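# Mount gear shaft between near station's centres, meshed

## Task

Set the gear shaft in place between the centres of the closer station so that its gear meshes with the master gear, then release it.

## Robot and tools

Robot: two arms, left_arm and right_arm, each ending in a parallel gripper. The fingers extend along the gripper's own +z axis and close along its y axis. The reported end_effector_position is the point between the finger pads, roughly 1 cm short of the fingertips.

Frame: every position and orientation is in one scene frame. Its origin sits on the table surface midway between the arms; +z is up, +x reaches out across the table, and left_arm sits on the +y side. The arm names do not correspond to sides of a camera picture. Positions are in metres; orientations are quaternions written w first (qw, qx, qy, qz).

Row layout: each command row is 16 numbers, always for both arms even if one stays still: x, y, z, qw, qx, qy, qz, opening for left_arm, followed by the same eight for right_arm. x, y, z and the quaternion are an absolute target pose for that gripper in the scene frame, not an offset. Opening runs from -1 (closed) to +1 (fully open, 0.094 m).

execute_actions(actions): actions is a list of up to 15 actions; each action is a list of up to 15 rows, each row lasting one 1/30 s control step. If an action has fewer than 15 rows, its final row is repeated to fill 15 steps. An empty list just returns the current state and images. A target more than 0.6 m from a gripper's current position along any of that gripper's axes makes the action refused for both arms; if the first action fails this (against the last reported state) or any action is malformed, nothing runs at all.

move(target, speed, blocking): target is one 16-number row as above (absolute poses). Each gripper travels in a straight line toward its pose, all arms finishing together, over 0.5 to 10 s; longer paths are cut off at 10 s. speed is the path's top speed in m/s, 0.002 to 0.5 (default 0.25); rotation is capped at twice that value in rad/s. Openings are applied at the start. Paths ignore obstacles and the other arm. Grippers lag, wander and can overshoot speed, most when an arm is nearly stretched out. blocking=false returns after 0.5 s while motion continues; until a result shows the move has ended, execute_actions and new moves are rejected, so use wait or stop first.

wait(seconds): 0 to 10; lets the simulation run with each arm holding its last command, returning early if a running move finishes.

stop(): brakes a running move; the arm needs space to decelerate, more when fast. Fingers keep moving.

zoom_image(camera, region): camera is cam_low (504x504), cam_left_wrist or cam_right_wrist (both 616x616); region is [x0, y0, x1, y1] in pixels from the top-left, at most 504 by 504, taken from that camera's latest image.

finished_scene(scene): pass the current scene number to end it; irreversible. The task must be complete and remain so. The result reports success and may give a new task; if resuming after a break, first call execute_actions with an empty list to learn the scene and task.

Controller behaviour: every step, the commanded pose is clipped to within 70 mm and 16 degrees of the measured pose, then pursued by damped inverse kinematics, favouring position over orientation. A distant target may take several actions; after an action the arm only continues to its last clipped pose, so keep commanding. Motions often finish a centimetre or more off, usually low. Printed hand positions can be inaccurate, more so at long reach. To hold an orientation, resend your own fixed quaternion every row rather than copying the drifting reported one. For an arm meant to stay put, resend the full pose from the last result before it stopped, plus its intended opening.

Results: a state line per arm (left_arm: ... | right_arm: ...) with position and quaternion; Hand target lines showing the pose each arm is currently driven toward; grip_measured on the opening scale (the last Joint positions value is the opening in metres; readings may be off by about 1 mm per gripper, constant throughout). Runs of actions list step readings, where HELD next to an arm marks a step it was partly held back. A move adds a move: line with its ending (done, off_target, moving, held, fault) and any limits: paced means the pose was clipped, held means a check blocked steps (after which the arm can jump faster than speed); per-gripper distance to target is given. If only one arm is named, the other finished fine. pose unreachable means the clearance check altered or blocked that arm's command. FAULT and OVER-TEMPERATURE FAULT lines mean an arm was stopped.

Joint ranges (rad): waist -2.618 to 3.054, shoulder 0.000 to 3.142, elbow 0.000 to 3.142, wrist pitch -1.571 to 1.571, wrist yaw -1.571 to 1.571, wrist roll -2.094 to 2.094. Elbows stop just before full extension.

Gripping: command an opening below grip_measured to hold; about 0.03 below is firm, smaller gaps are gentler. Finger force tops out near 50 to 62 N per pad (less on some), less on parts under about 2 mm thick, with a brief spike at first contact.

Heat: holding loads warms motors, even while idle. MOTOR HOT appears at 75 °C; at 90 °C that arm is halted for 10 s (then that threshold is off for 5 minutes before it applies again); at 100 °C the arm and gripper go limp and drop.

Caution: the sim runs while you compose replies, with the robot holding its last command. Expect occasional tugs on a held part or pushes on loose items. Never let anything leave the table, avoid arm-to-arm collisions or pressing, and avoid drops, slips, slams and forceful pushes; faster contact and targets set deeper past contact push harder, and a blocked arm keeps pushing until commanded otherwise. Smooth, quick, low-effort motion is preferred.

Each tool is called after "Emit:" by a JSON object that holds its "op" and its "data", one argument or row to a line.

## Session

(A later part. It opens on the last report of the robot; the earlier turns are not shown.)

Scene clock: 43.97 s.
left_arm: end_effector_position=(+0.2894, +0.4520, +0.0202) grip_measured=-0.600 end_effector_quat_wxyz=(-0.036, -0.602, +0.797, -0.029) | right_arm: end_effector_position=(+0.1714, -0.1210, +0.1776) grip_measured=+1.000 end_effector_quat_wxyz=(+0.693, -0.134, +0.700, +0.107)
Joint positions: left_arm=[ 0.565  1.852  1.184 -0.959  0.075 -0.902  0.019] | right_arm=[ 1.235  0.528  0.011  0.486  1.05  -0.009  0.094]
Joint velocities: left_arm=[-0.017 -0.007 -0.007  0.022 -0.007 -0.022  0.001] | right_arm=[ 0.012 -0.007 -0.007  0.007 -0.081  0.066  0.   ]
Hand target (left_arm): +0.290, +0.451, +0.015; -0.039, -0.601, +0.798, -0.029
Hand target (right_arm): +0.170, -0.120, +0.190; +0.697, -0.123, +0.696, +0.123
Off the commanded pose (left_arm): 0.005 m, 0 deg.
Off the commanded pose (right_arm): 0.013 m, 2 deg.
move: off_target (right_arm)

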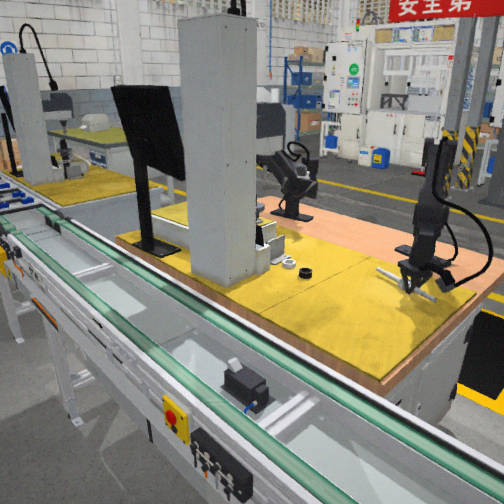

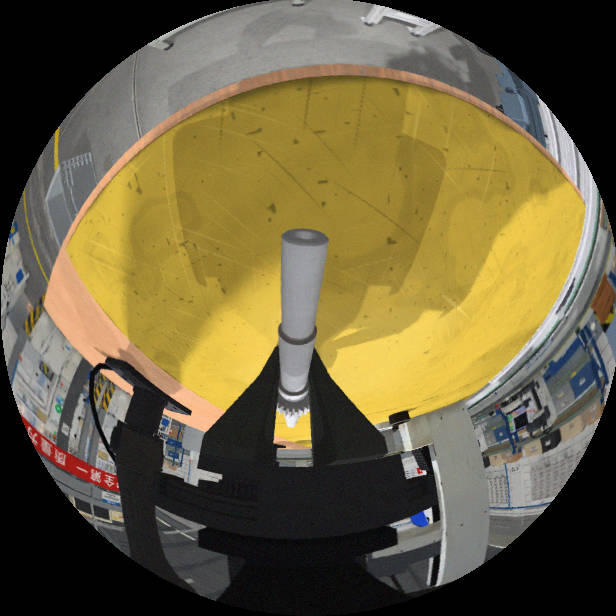

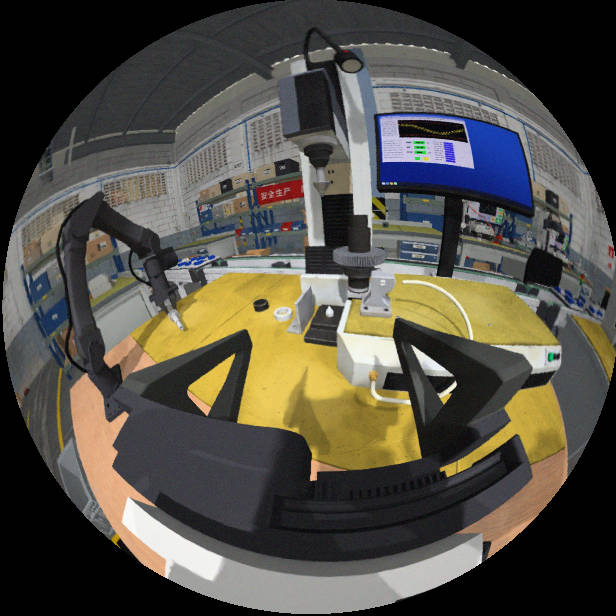

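Emit:
{"op": "move", "data": {
  "target": [0.290, 0.445, 0.10, -0.039, -0.601, 0.798, -0.029, -0.645, 0.17, -0.12, 0.19, 0.696, -0.123, 0.696, 0.123, 1],
  "speed": 0.12
}}

Emit:
{"op": "move", "data": {
  "target": [0.33, 0.36, 0.19, 0.17, 0, 0.985, 0, -0.645, 0.17, -0.12, 0.19, 0.696, -0.123, 0.696, 0.123, 1],
  "speed": 0.3
}}

Scene clock: 46.33 s.
left_arm: end_effector_position=(+0.2839, +0.4465, +0.0781) grip_measured=-0.600 end_effector_quat_wxyz=(-0.060, -0.602, +0.796, -0.021) | right_arm: end_effector_position=(+0.1714, -0.1210, +0.1776) grip_measured=+1.000 end_effector_quat_wxyz=(+0.693, -0.134, +0.700, +0.107)
Joint positions: left_arm=[ 0.554  1.804  1.361 -1.233  0.073 -0.913  0.019] | right_arm=[ 1.235  0.528  0.011  0.486  1.05  -0.009  0.094]
Joint velocities: left_arm=[ 0.002 -0.002  0.007  0.022  0.007 -0.051  0.   ] | right_arm=[ 0.002  0.002  0.007  0.007  0.051 -0.095  0.   ]
Hand target (left_arm): +0.290, +0.445, +0.099; -0.039, -0.601, +0.798, -0.029
Hand target (right_arm): +0.170, -0.120, +0.190; +0.697, -0.123, +0.696, +0.123
Off the commanded pose (left_arm): 0.023 m, 3 deg.
Off the commanded pose (right_arm): 0.013 m, 2 deg.
move: off_target (left_arm, right_arm)

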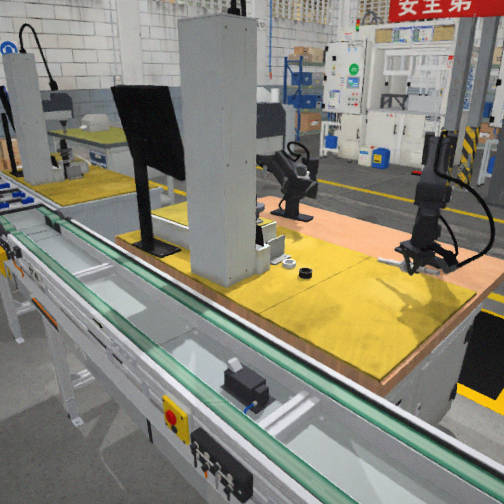

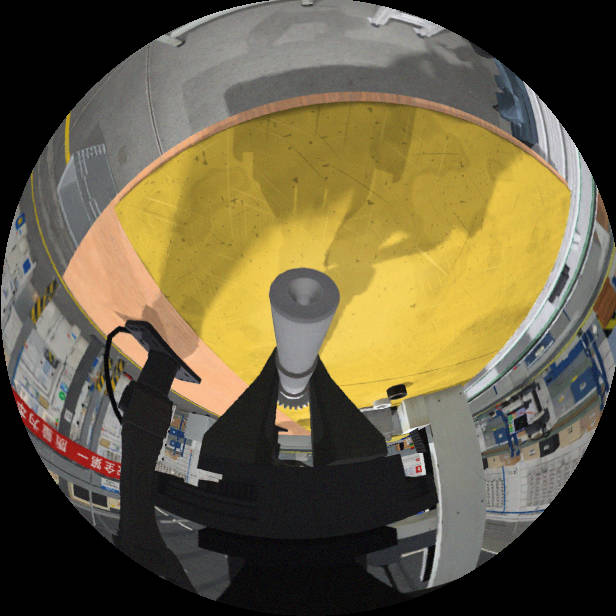

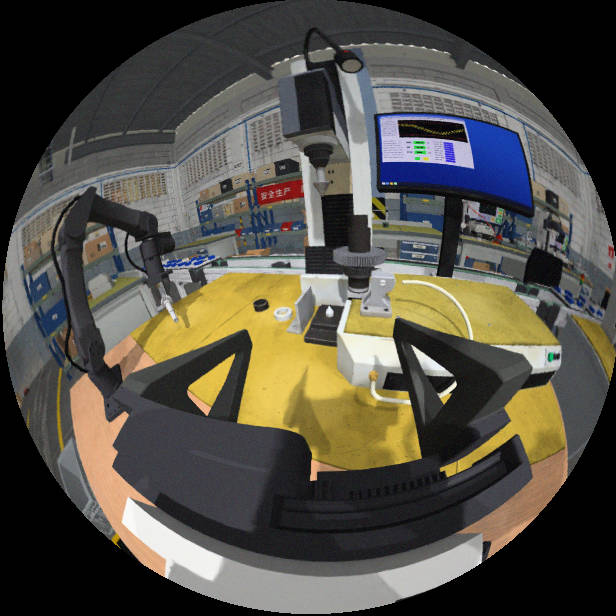

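Scene clock: 49.97 s.
left_arm: end_effector_position=(+0.3183, +0.3644, +0.1591) grip_measured=-0.600 end_effector_quat_wxyz=(+0.121, -0.006, +0.993, +0.001) | right_arm: end_effector_position=(+0.1714, -0.1210, +0.1776) grip_measured=+1.000 end_effector_quat_wxyz=(+0.693, -0.134, +0.700, +0.107)
Joint positions: left_arm=[ 0.235  1.528  1.359 -1.159  0.01   0.044  0.019] | right_arm=[ 1.235  0.528  0.011  0.486  1.05  -0.009  0.094]
Joint velocities: left_arm=[-0.007 -0.007 -0.002  0.007 -0.022 -0.037  0.   ] | right_arm=[-0.002 -0.007 -0.007 -0.037  0.037 -0.022  0.   ]
Hand target (left_arm): +0.329, +0.362, +0.187; +0.170, +0.000, +0.985, +0.002
Hand target (right_arm): +0.170, -0.120, +0.190; +0.697, -0.123, +0.696, +0.123
Off the commanded pose (left_arm): 0.033 m, 6 deg.
Off the commanded pose (right_arm): 0.013 m, 2 deg.
move: off_target (left_arm, right_arm)

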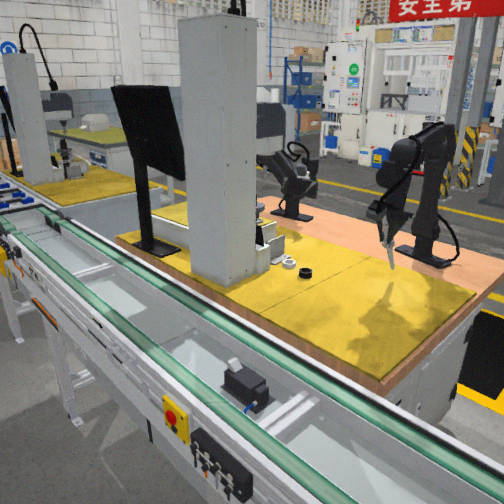

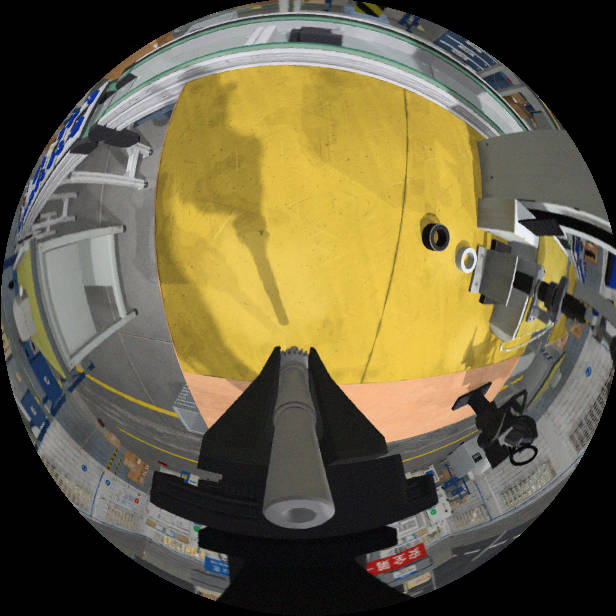

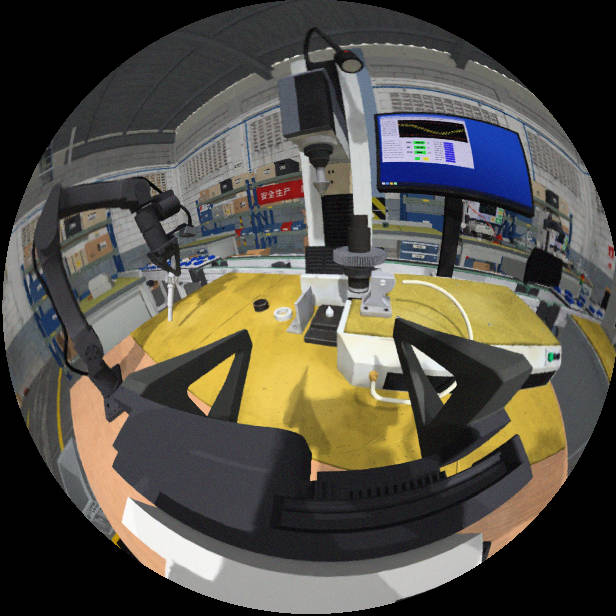

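Emit:
{"op": "move", "data": {
  "target": [0.36, 0.30, 0.27, 0.696, 0.123, 0.696, -0.123, -0.645, 0.17, -0.12, 0.19, 0.696, -0.123, 0.696, 0.123, 1],
  "speed": 0.25
}}

Scene clock: 55.47 s.
left_arm: end_effector_position=(+0.3556, +0.3037, +0.2175) grip_measured=-0.600 end_effector_quat_wxyz=(+0.633, +0.105, +0.755, -0.130) | right_arm: end_effector_position=(+0.1714, -0.1210, +0.1776) grip_measured=+1.000 end_effector_quat_wxyz=(+0.693, -0.134, +0.700, +0.107)
Joint positions: left_arm=[0.255 1.036 0.446 0.41  0.413 0.009 0.019] | right_arm=[ 1.235  0.528  0.011  0.486  1.05  -0.009  0.094]
Joint velocities: left_arm=[-0.002  0.007 -0.017  0.066 -0.066  0.007 -0.   ] | right_arm=[-0.007 -0.012 -0.002  0.007 -0.037 -0.051  0.   ]
Hand target (left_arm): +0.359, +0.301, +0.265; +0.693, +0.124, +0.699, -0.125
Hand target (right_arm): +0.170, -0.120, +0.190; +0.697, -0.123, +0.696, +0.123
Off the commanded pose (left_arm): 0.053 m, 10 deg.
Off the commanded pose (right_arm): 0.013 m, 2 deg.
move: off_target (left_arm, right_arm); limits=paced

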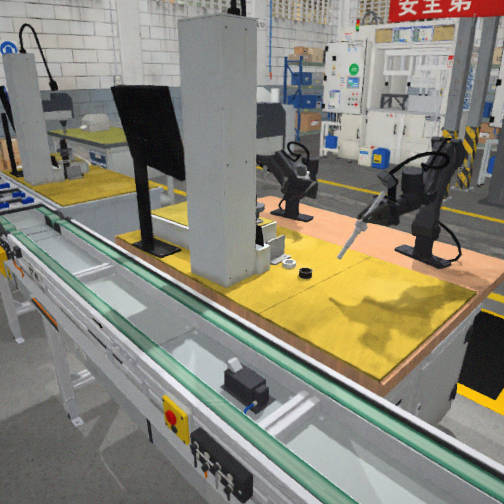

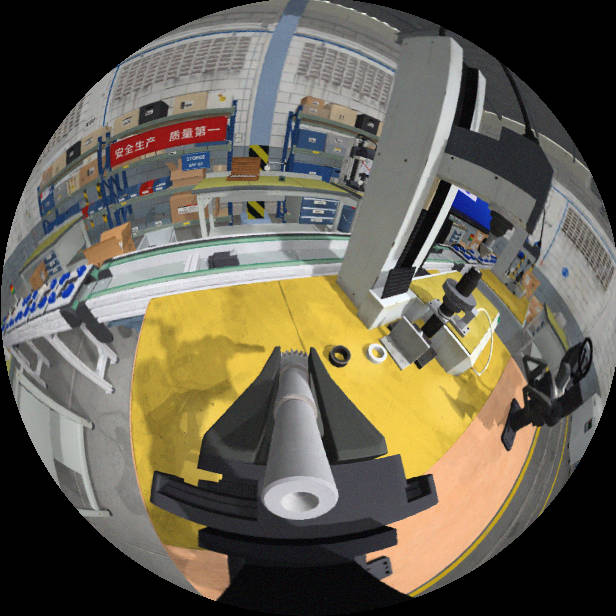

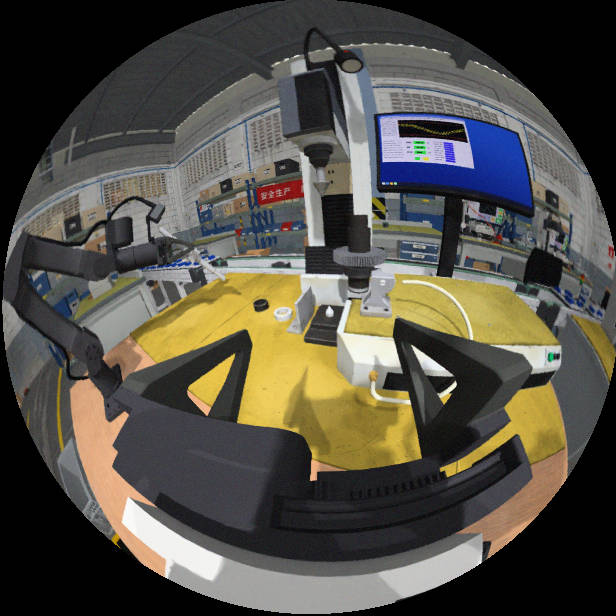

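Emit:
{"op": "zoom_image", "data": {
  "camera": "cam_right_wrist",
  "region": [90, 180, 250, 310]
}}

Emit:
{"op": "zoom_image", "data": {
  "camera": "cam_low",
  "region": [310, 150, 450, 290]
}}

Region (90, 180, 250, 310) of cam_right_wrist's 616x616 image, scaled by 3.150, with more detail than that image has; it fills the top 410 rows of this view, and the rest is white.

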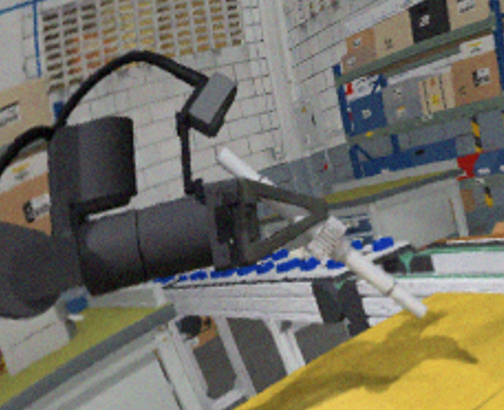

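Region (310, 150, 450, 290) of cam_low's 504x504 image, scaled by 3.600, with more detail than that image has.

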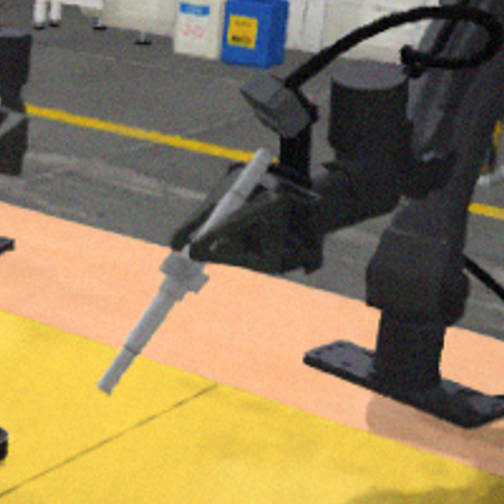

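Emit:
{"op": "move", "data": {
  "target": [0.31, 0.24, 0.20, 0.749, 0.113, 0.640, -0.132, -0.645, 0.16, -0.13, 0.20, 0.612, -0.354, 0.612, 0.354, 1],
  "speed": 0.15
}}

Scene clock: 65.93 s.
left_arm: end_effector_position=(+0.3092, +0.2430, +0.1550) grip_measured=-0.600 end_effector_quat_wxyz=(+0.688, +0.121, +0.705, -0.125) | right_arm: end_effector_position=(+0.1570, -0.1290, +0.2017) grip_measured=+1.000 end_effector_quat_wxyz=(+0.616, -0.357, +0.608, +0.352)
Joint positions: left_arm=[-0.119  1.25   0.036  1.191  0.054 -0.008  0.019] | right_arm=[-0.16   0.2    0.074  0.138 -1.052 -0.001  0.094]
Joint velocities: left_arm=[-0.017  0.017  0.007  0.037  0.007 -0.007  0.001] | right_arm=[-0.027 -0.002 -0.012 -0.007 -0.051  0.022  0.   ]
Hand target (left_arm): +0.310, +0.241, +0.199; +0.745, +0.116, +0.644, -0.130
Hand target (right_arm): +0.159, -0.130, +0.200; +0.614, -0.353, +0.610, +0.354
Off the commanded pose (left_arm): 0.045 m, 10 deg.
Off the commanded pose (right_arm): 0.004 m, 1 deg.
move: off_target (left_arm)

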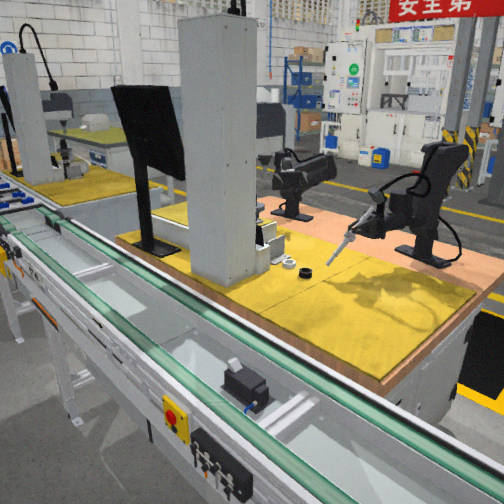

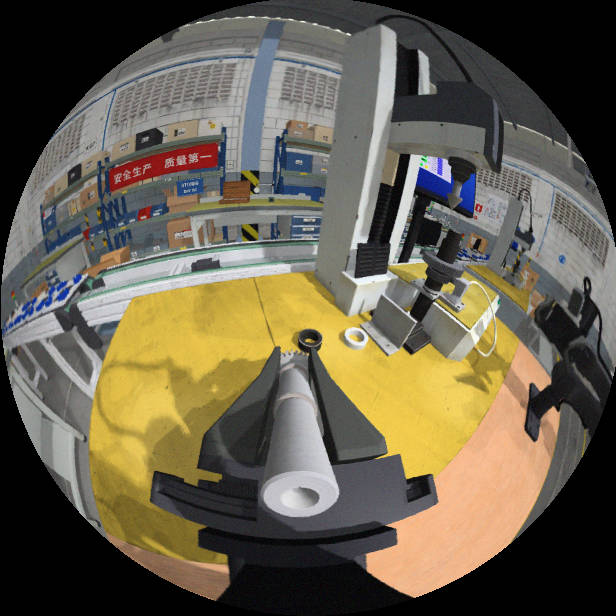

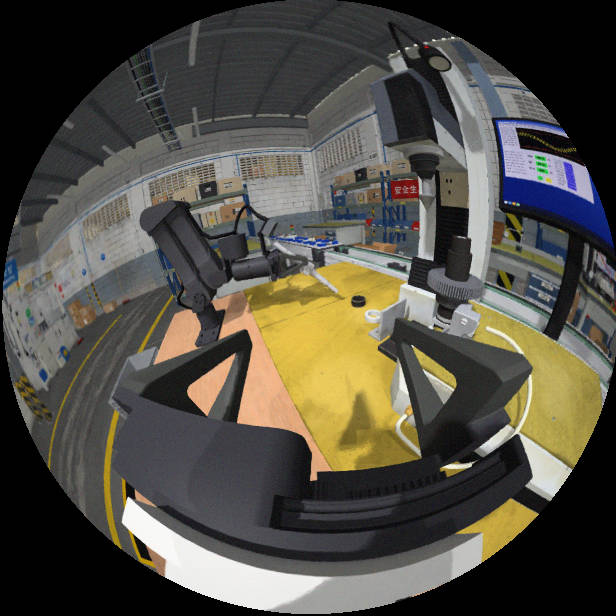

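Emit:
{"op": "zoom_image", "data": {
  "camera": "cam_right_wrist",
  "region": [210, 190, 390, 330]
}}

Emit:
{"op": "zoom_image", "data": {
  "camera": "cam_left_wrist",
  "region": [340, 60, 520, 370]
}}

Region (210, 190, 390, 330) of cam_right_wrist's 616x616 image, scaled by 2.800, with more detail than that image has.

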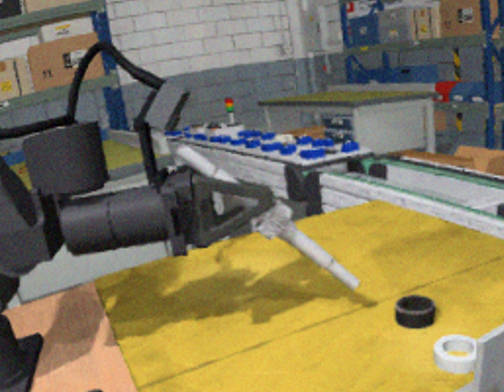

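Region (340, 60, 520, 370) of cam_left_wrist's 616x616 image, scaled by 1.626, with more detail than that image has; it fills the left 293 columns of this view, and the rest is white.

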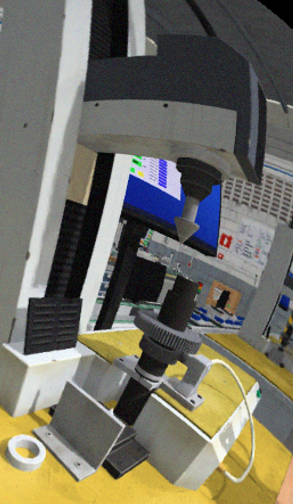

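Emit:
{"op": "move", "data": {
  "target": [0.41, 0.29, 0.185, 0.759, 0.034, 0.648, -0.040, -0.645, 0.16, -0.13, 0.20, 0.612, -0.354, 0.612, 0.354, 1],
  "speed": 0.12
}}

Scene clock: 68.80 s.
left_arm: end_effector_position=(+0.3959, +0.2868, +0.1284) grip_measured=-0.600 end_effector_quat_wxyz=(+0.687, +0.045, +0.724, -0.042) | right_arm: end_effector_position=(+0.1579, -0.1287, +0.1995) grip_measured=+1.000 end_effector_quat_wxyz=(+0.611, -0.355, +0.612, +0.355)
Joint positions: left_arm=[ 0.002  1.75   0.288  1.411 -0.051 -0.001  0.019] | right_arm=[-0.16   0.217  0.074  0.141 -1.055 -0.001  0.094]
Joint velocities: left_arm=[-0.007 -0.007  0.002  0.051  0.007  0.022  0.   ] | right_arm=[-0.002 -0.007 -0.002 -0.037 -0.051  0.007  0.   ]
Hand target (left_arm): +0.405, +0.291, +0.185; +0.757, +0.033, +0.651, -0.041
Hand target (right_arm): +0.160, -0.130, +0.200; +0.612, -0.354, +0.612, +0.354
Off the commanded pose (left_arm): 0.058 m, 12 deg.
Off the commanded pose (right_arm): 0.002 m, 0 deg.
move: off_target (left_arm)

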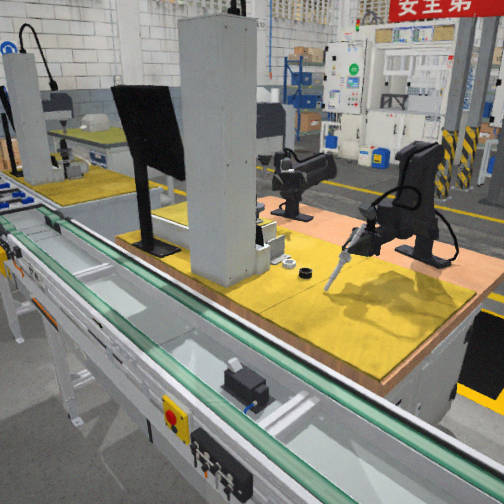

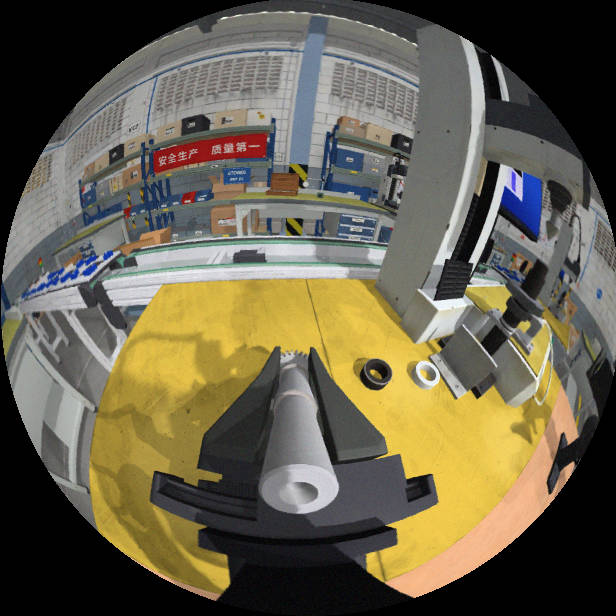

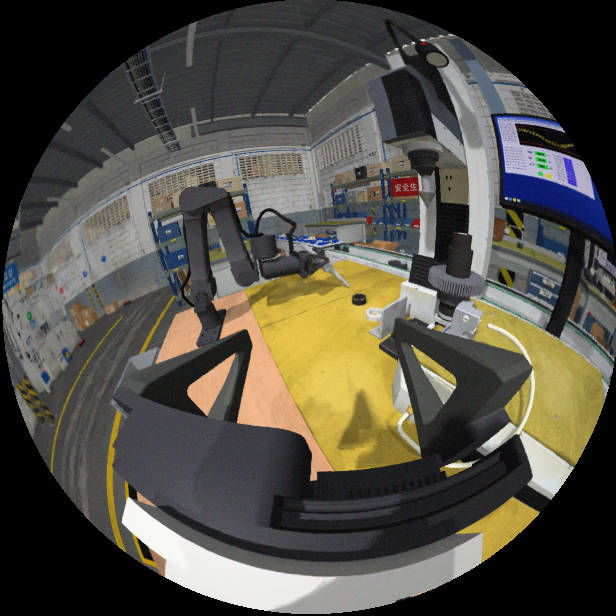

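Emit:
{"op": "move", "data": {
  "target": [0.41, 0.29, 0.155, 0.749, 0.034, 0.660, -0.040, -0.645, 0.16, -0.13, 0.20, 0.612, -0.354, 0.612, 0.354, 1],
  "speed": 0.04
}}

Emit:
{"op": "zoom_image", "data": {
  "camera": "cam_right_wrist",
  "region": [240, 200, 380, 310]
}}

Emit:
{"op": "zoom_image", "data": {
  "camera": "cam_low",
  "region": [290, 190, 430, 330]
}}

Scene clock: 72.13 s.
left_arm: end_effector_position=(+0.3985, +0.2865, +0.1201) grip_measured=-0.600 end_effector_quat_wxyz=(+0.689, +0.045, +0.722, -0.041) | right_arm: end_effector_position=(+0.1579, -0.1287, +0.1995) grip_measured=+1.000 end_effector_quat_wxyz=(+0.611, -0.355, +0.612, +0.355)
Joint positions: left_arm=[ 0.002  1.823  0.293  1.482 -0.052 -0.     0.019] | right_arm=[-0.16   0.217  0.074  0.141 -1.055 -0.001  0.094]
Joint velocities: left_arm=[-0.012 -0.012 -0.007  0.051  0.051  0.037  0.001] | right_arm=[ 0.012  0.007 -0.012 -0.007 -0.037  0.037  0.   ]
Hand target (left_arm): +0.408, +0.290, +0.155; +0.732, +0.035, +0.679, -0.039
Hand target (right_arm): +0.160, -0.130, +0.200; +0.612, -0.354, +0.612, +0.354
Off the commanded pose (left_arm): 0.037 m, 10 deg.
Off the commanded pose (right_arm): 0.002 m, 0 deg.
joint sent to its limit (left arm) — the command would take joint 4 (wrist pitch) past its upper limit, so that joint was sent only as far as its limit.
move: off_target (left_arm)

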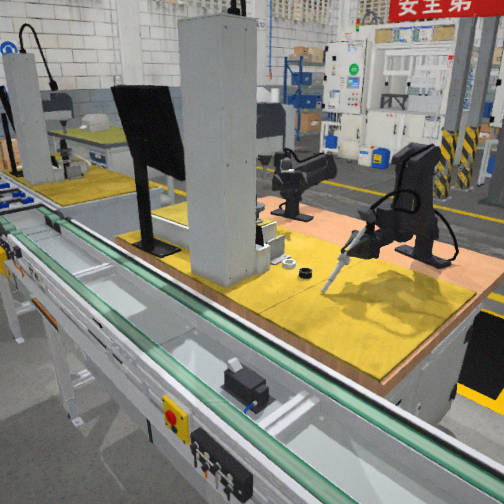

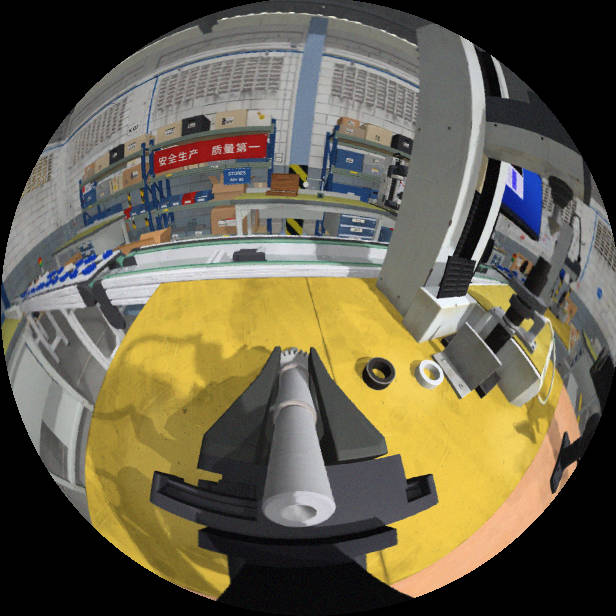

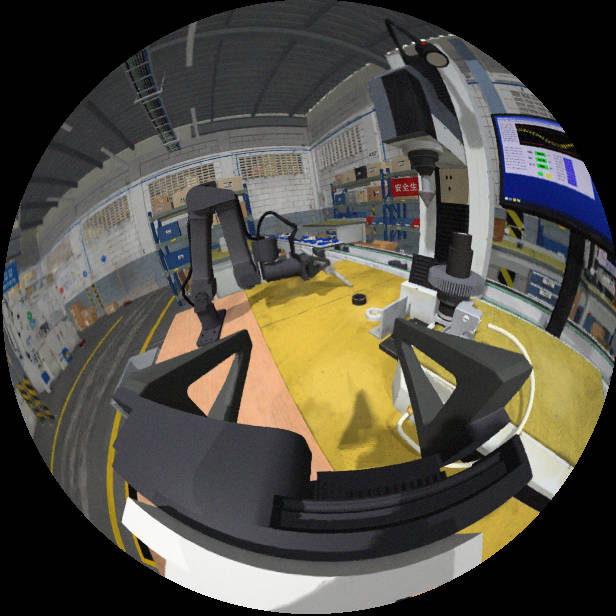

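Region (240, 200, 380, 310) of cam_right_wrist's 616x616 image, scaled by 3.600, with more detail than that image has; it fills the top 396 rows of this view, and the rest is white.

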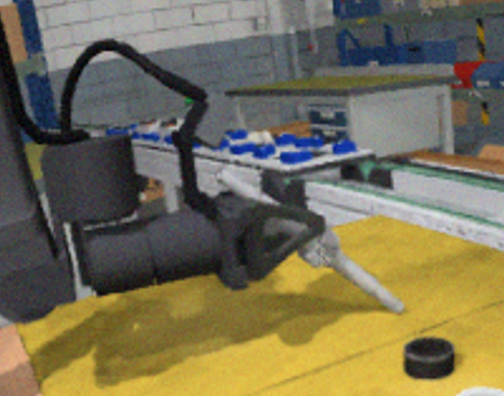

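Region (290, 190, 430, 330) of cam_low's 504x504 image, scaled by 3.600, with more detail than that image has.

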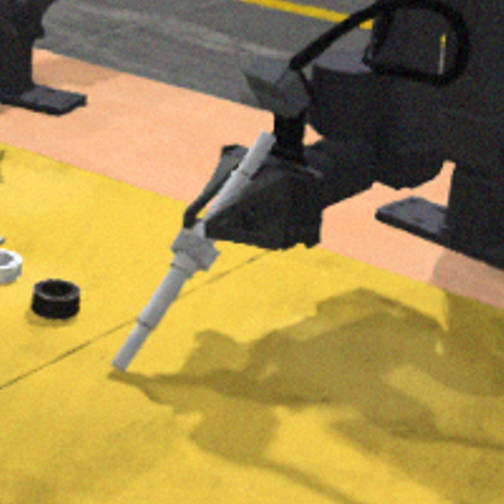

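Emit:
{"op": "move", "data": {
  "target": [0.45, 0.29, 0.235, 0.445, 0.047, 0.894, -0.023, -0.645, 0.16, -0.13, 0.20, 0.612, -0.354, 0.612, 0.354, 1],
  "speed": 0.15
}}

Emit:
{"op": "zoom_image", "data": {
  "camera": "cam_right_wrist",
  "region": [240, 170, 400, 310]
}}

Emit:
{"op": "zoom_image", "data": {
  "camera": "cam_low",
  "region": [290, 150, 450, 330]
}}

Scene clock: 76.10 s.
left_arm: end_effector_position=(+0.4249, +0.2903, +0.1893) grip_measured=-0.600 end_effector_quat_wxyz=(+0.379, +0.056, +0.924, -0.015) | right_arm: end_effector_position=(+0.1579, -0.1287, +0.1995) grip_measured=+1.000 end_effector_quat_wxyz=(+0.611, -0.355, +0.612, +0.355)
Joint positions: left_arm=[ 0.029  1.509  1.206 -0.491 -0.034 -0.013  0.019] | right_arm=[-0.16   0.217  0.074  0.141 -1.055 -0.001  0.094]
Joint velocities: left_arm=[-0.022 -0.007 -0.012 -0.007  0.066  0.051 -0.001] | right_arm=[-0.007  0.007 -0.002 -0.037 -0.037 -0.007  0.   ]
Hand target (left_arm): +0.443, +0.291, +0.235; +0.445, +0.046, +0.894, -0.022
Hand target (right_arm): +0.160, -0.130, +0.200; +0.612, -0.354, +0.612, +0.354
Off the commanded pose (left_arm): 0.052 m, 8 deg.
Off the commanded pose (right_arm): 0.003 m, 0 deg.
move: off_target (left_arm)

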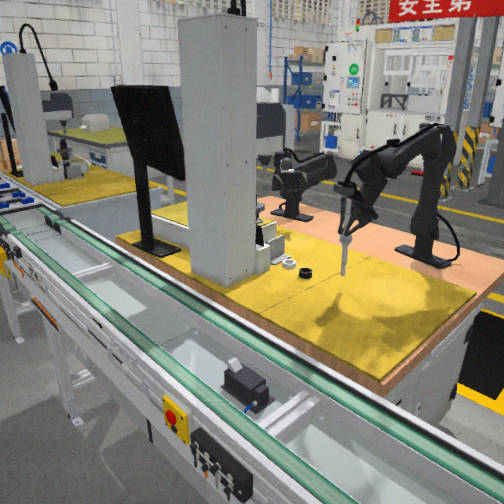

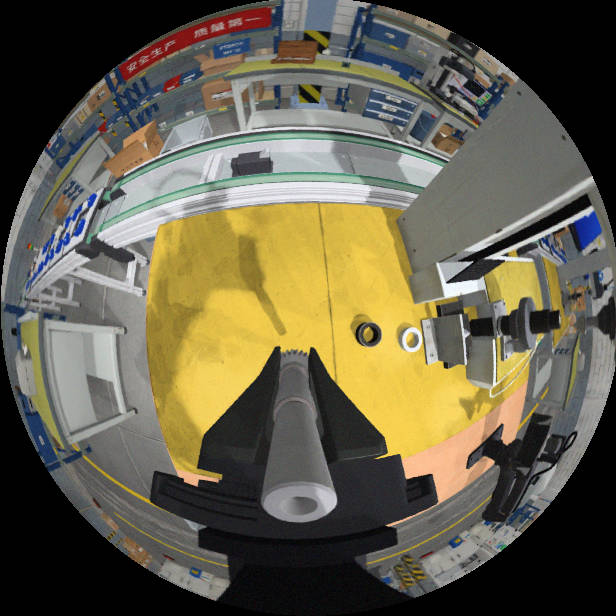

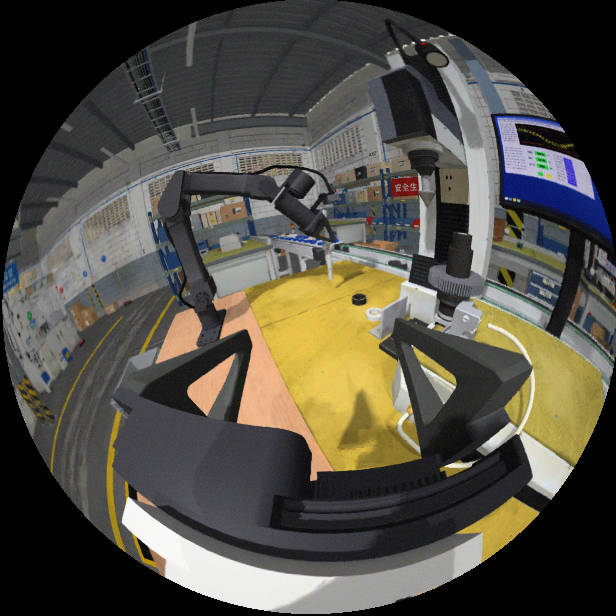

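Region (240, 170, 400, 310) of cam_right_wrist's 616x616 image, scaled by 3.150, with more detail than that image has; it fills the top 441 rows of this view, and the rest is white.

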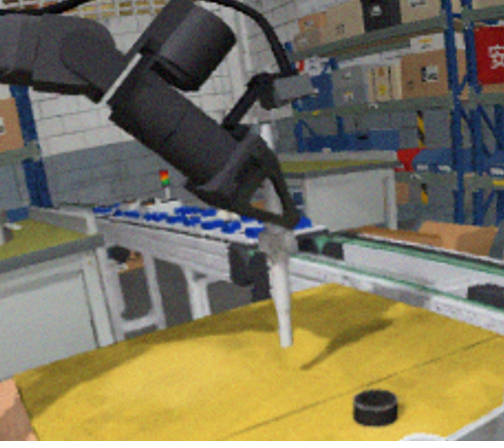

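Region (290, 150, 450, 330) of cam_low's 504x504 image, scaled by 2.800, with more detail than that image has.

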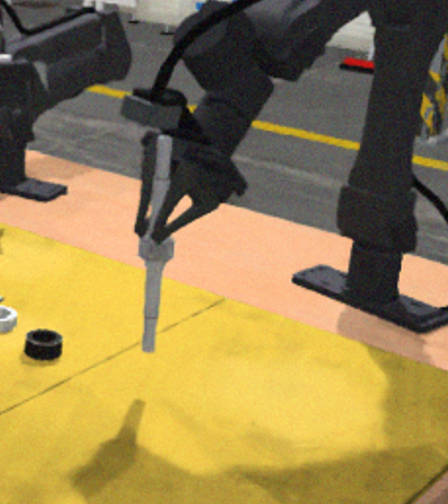

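Emit:
{"op": "move", "data": {
  "target": [0.44, 0.29, 0.17, 0.41, 0.050, 0.911, -0.020, -0.645, 0.16, -0.13, 0.20, 0.612, -0.354, 0.612, 0.354, 1],
  "speed": 0.04
}}

Emit:
{"op": "zoom_image", "data": {
  "camera": "cam_right_wrist",
  "region": [240, 170, 400, 310]
}}

Emit:
{"op": "zoom_image", "data": {
  "camera": "cam_low",
  "region": [290, 150, 450, 330]
}}

Scene clock: 77.97 s.
left_arm: end_effector_position=(+0.4180, +0.2912, +0.1461) grip_measured=-0.600 end_effector_quat_wxyz=(+0.358, +0.057, +0.932, -0.013) | right_arm: end_effector_position=(+0.1579, -0.1287, +0.1995) grip_measured=+1.000 end_effector_quat_wxyz=(+0.611, -0.355, +0.612, +0.355)
Joint positions: left_arm=[ 0.029  1.532  1.087 -0.394 -0.033 -0.013  0.019] | right_arm=[-0.16   0.217  0.074  0.141 -1.055 -0.001  0.094]
Joint velocities: left_arm=[-0.007 -0.007 -0.007  0.022 -0.051 -0.066 -0.001] | right_arm=[-0.012 -0.002 -0.007  0.007 -0.007 -0.007  0.   ]
Hand target (left_arm): +0.437, +0.290, +0.171; +0.409, +0.050, +0.911, -0.020
Hand target (right_arm): +0.160, -0.130, +0.200; +0.612, -0.354, +0.612, +0.354
Off the commanded pose (left_arm): 0.033 m, 7 deg.
Off the commanded pose (right_arm): 0.003 m, 0 deg.
move: off_target (left_arm)

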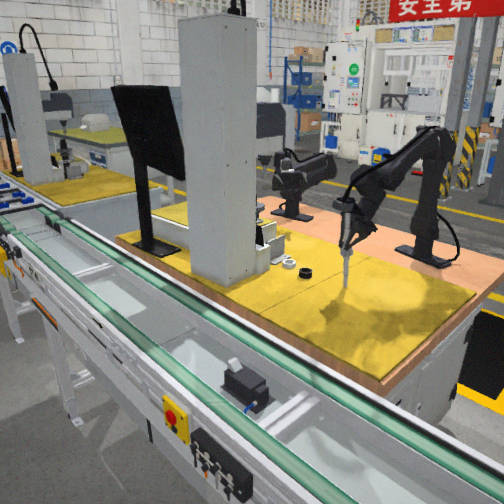

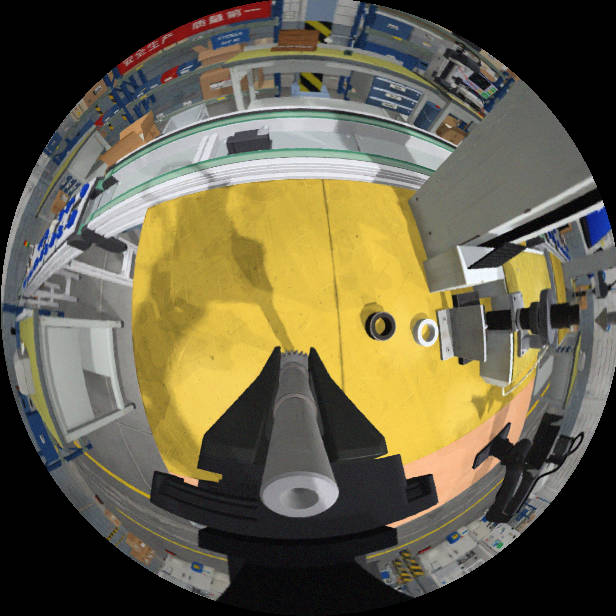

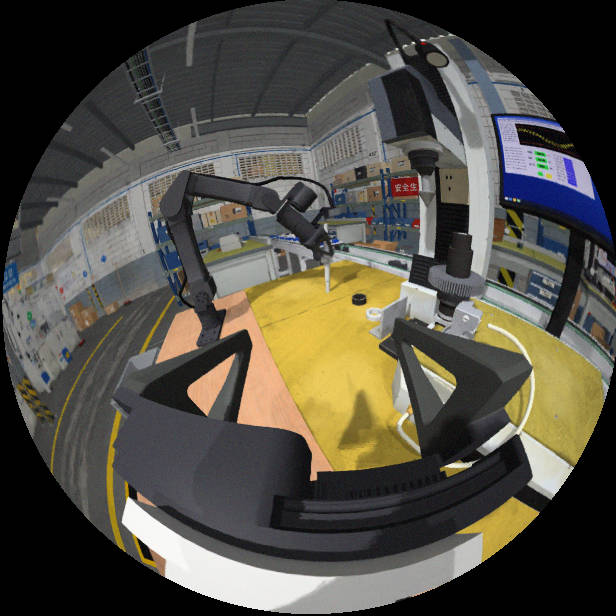

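Region (240, 170, 400, 310) of cam_right_wrist's 616x616 image, scaled by 3.150, with more detail than that image has; it fills the top 441 rows of this view, and the rest is white.

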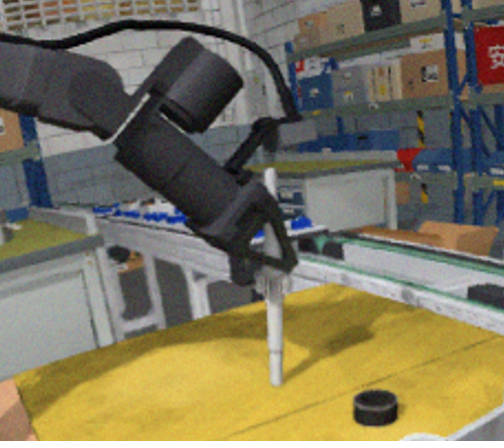

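Region (290, 150, 450, 330) of cam_low's 504x504 image, scaled by 2.800, with more detail than that image has.

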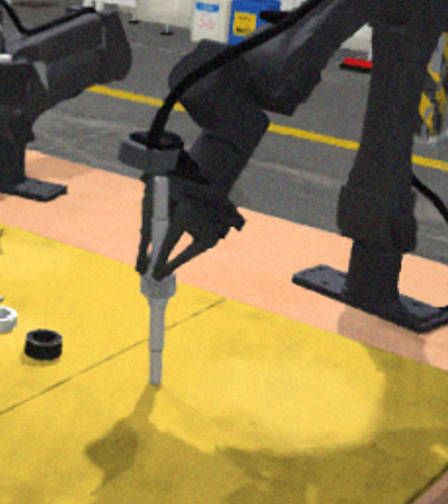

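Emit:
{"op": "move", "data": {
  "target": [0.425, 0.29, 0.155, 0.537, 0.044, 0.842, -0.028, -0.612, 0.16, -0.13, 0.20, 0.612, -0.354, 0.612, 0.354, 1],
  "speed": 0.1
}}

Emit:
{"op": "zoom_image", "data": {
  "camera": "cam_right_wrist",
  "region": [240, 170, 400, 310]
}}

Emit:
{"op": "zoom_image", "data": {
  "camera": "cam_low",
  "region": [290, 150, 450, 330]
}}

Scene clock: 81.97 s.
left_arm: end_effector_position=(+0.4272, +0.2901, +0.1471) grip_measured=-0.597 end_effector_quat_wxyz=(+0.526, +0.048, +0.849, -0.027) | right_arm: end_effector_position=(+0.1579, -0.1287, +0.1995) grip_measured=+1.000 end_effector_quat_wxyz=(+0.611, -0.355, +0.612, +0.355)
Joint positions: left_arm=[ 0.029  1.454  0.704  0.289 -0.035 -0.013  0.019] | right_arm=[-0.16   0.217  0.074  0.141 -1.055 -0.001  0.094]
Joint velocities: left_arm=[ 0.002 -0.002 -0.012  0.022 -0.007  0.051 -0.   ] | right_arm=[-0.017 -0.007  0.002 -0.081  0.022 -0.007  0.   ]
Hand target (left_arm): +0.426, +0.290, +0.154; +0.537, +0.044, +0.842, -0.029
Hand target (right_arm): +0.160, -0.130, +0.200; +0.612, -0.354, +0.612, +0.354
Off the commanded pose (left_arm): 0.008 m, 2 deg.
Off the commanded pose (right_arm): 0.003 m, 0 deg.
move: done

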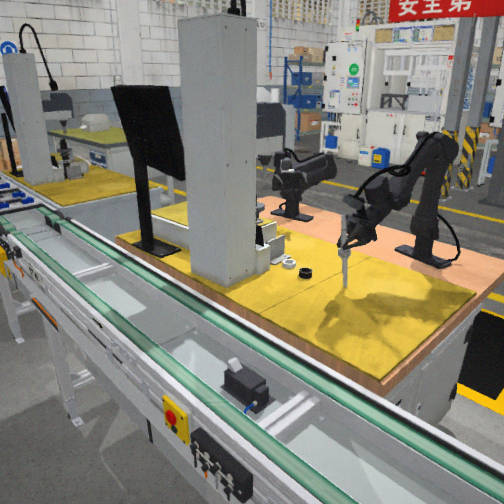

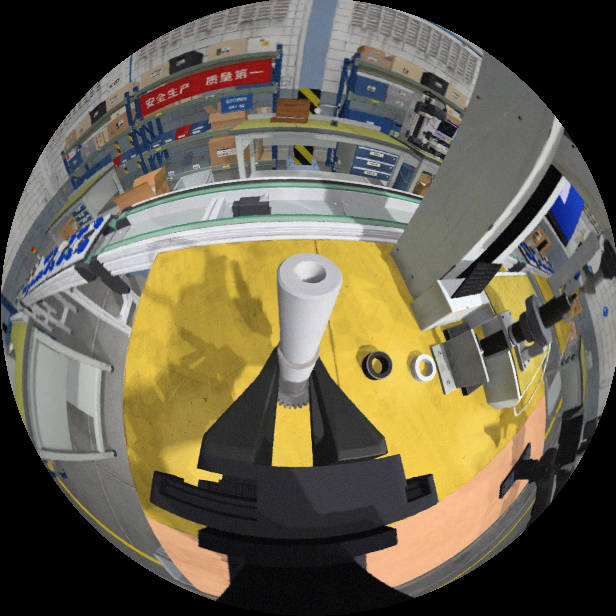

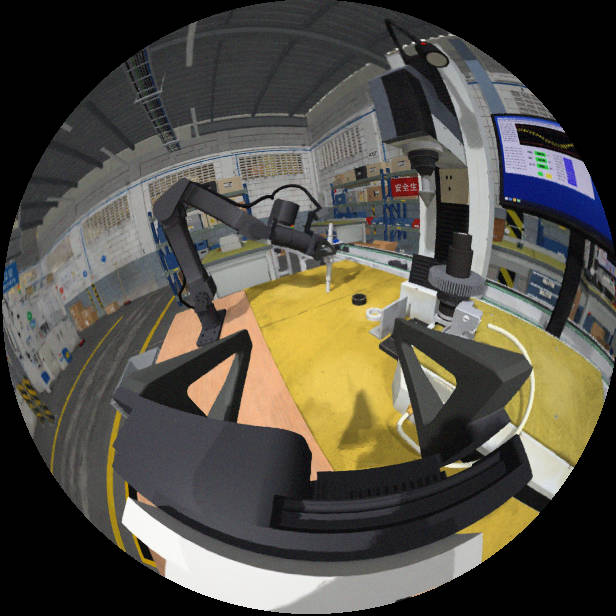

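Region (240, 170, 400, 310) of cam_right_wrist's 616x616 image, scaled by 3.150, with more detail than that image has; it fills the top 441 rows of this view, and the rest is white.

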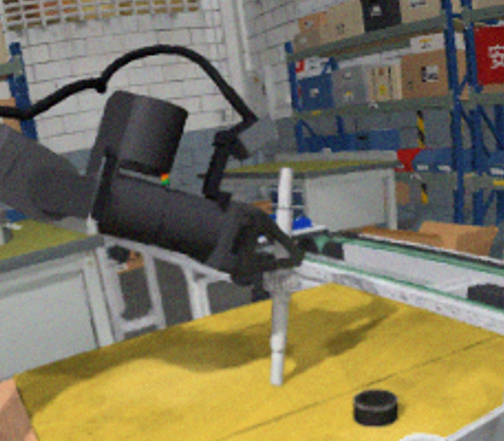

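Region (290, 150, 450, 330) of cam_low's 504x504 image, scaled by 2.800, with more detail than that image has.

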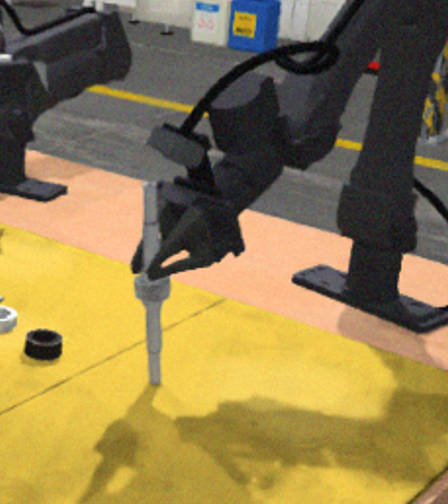

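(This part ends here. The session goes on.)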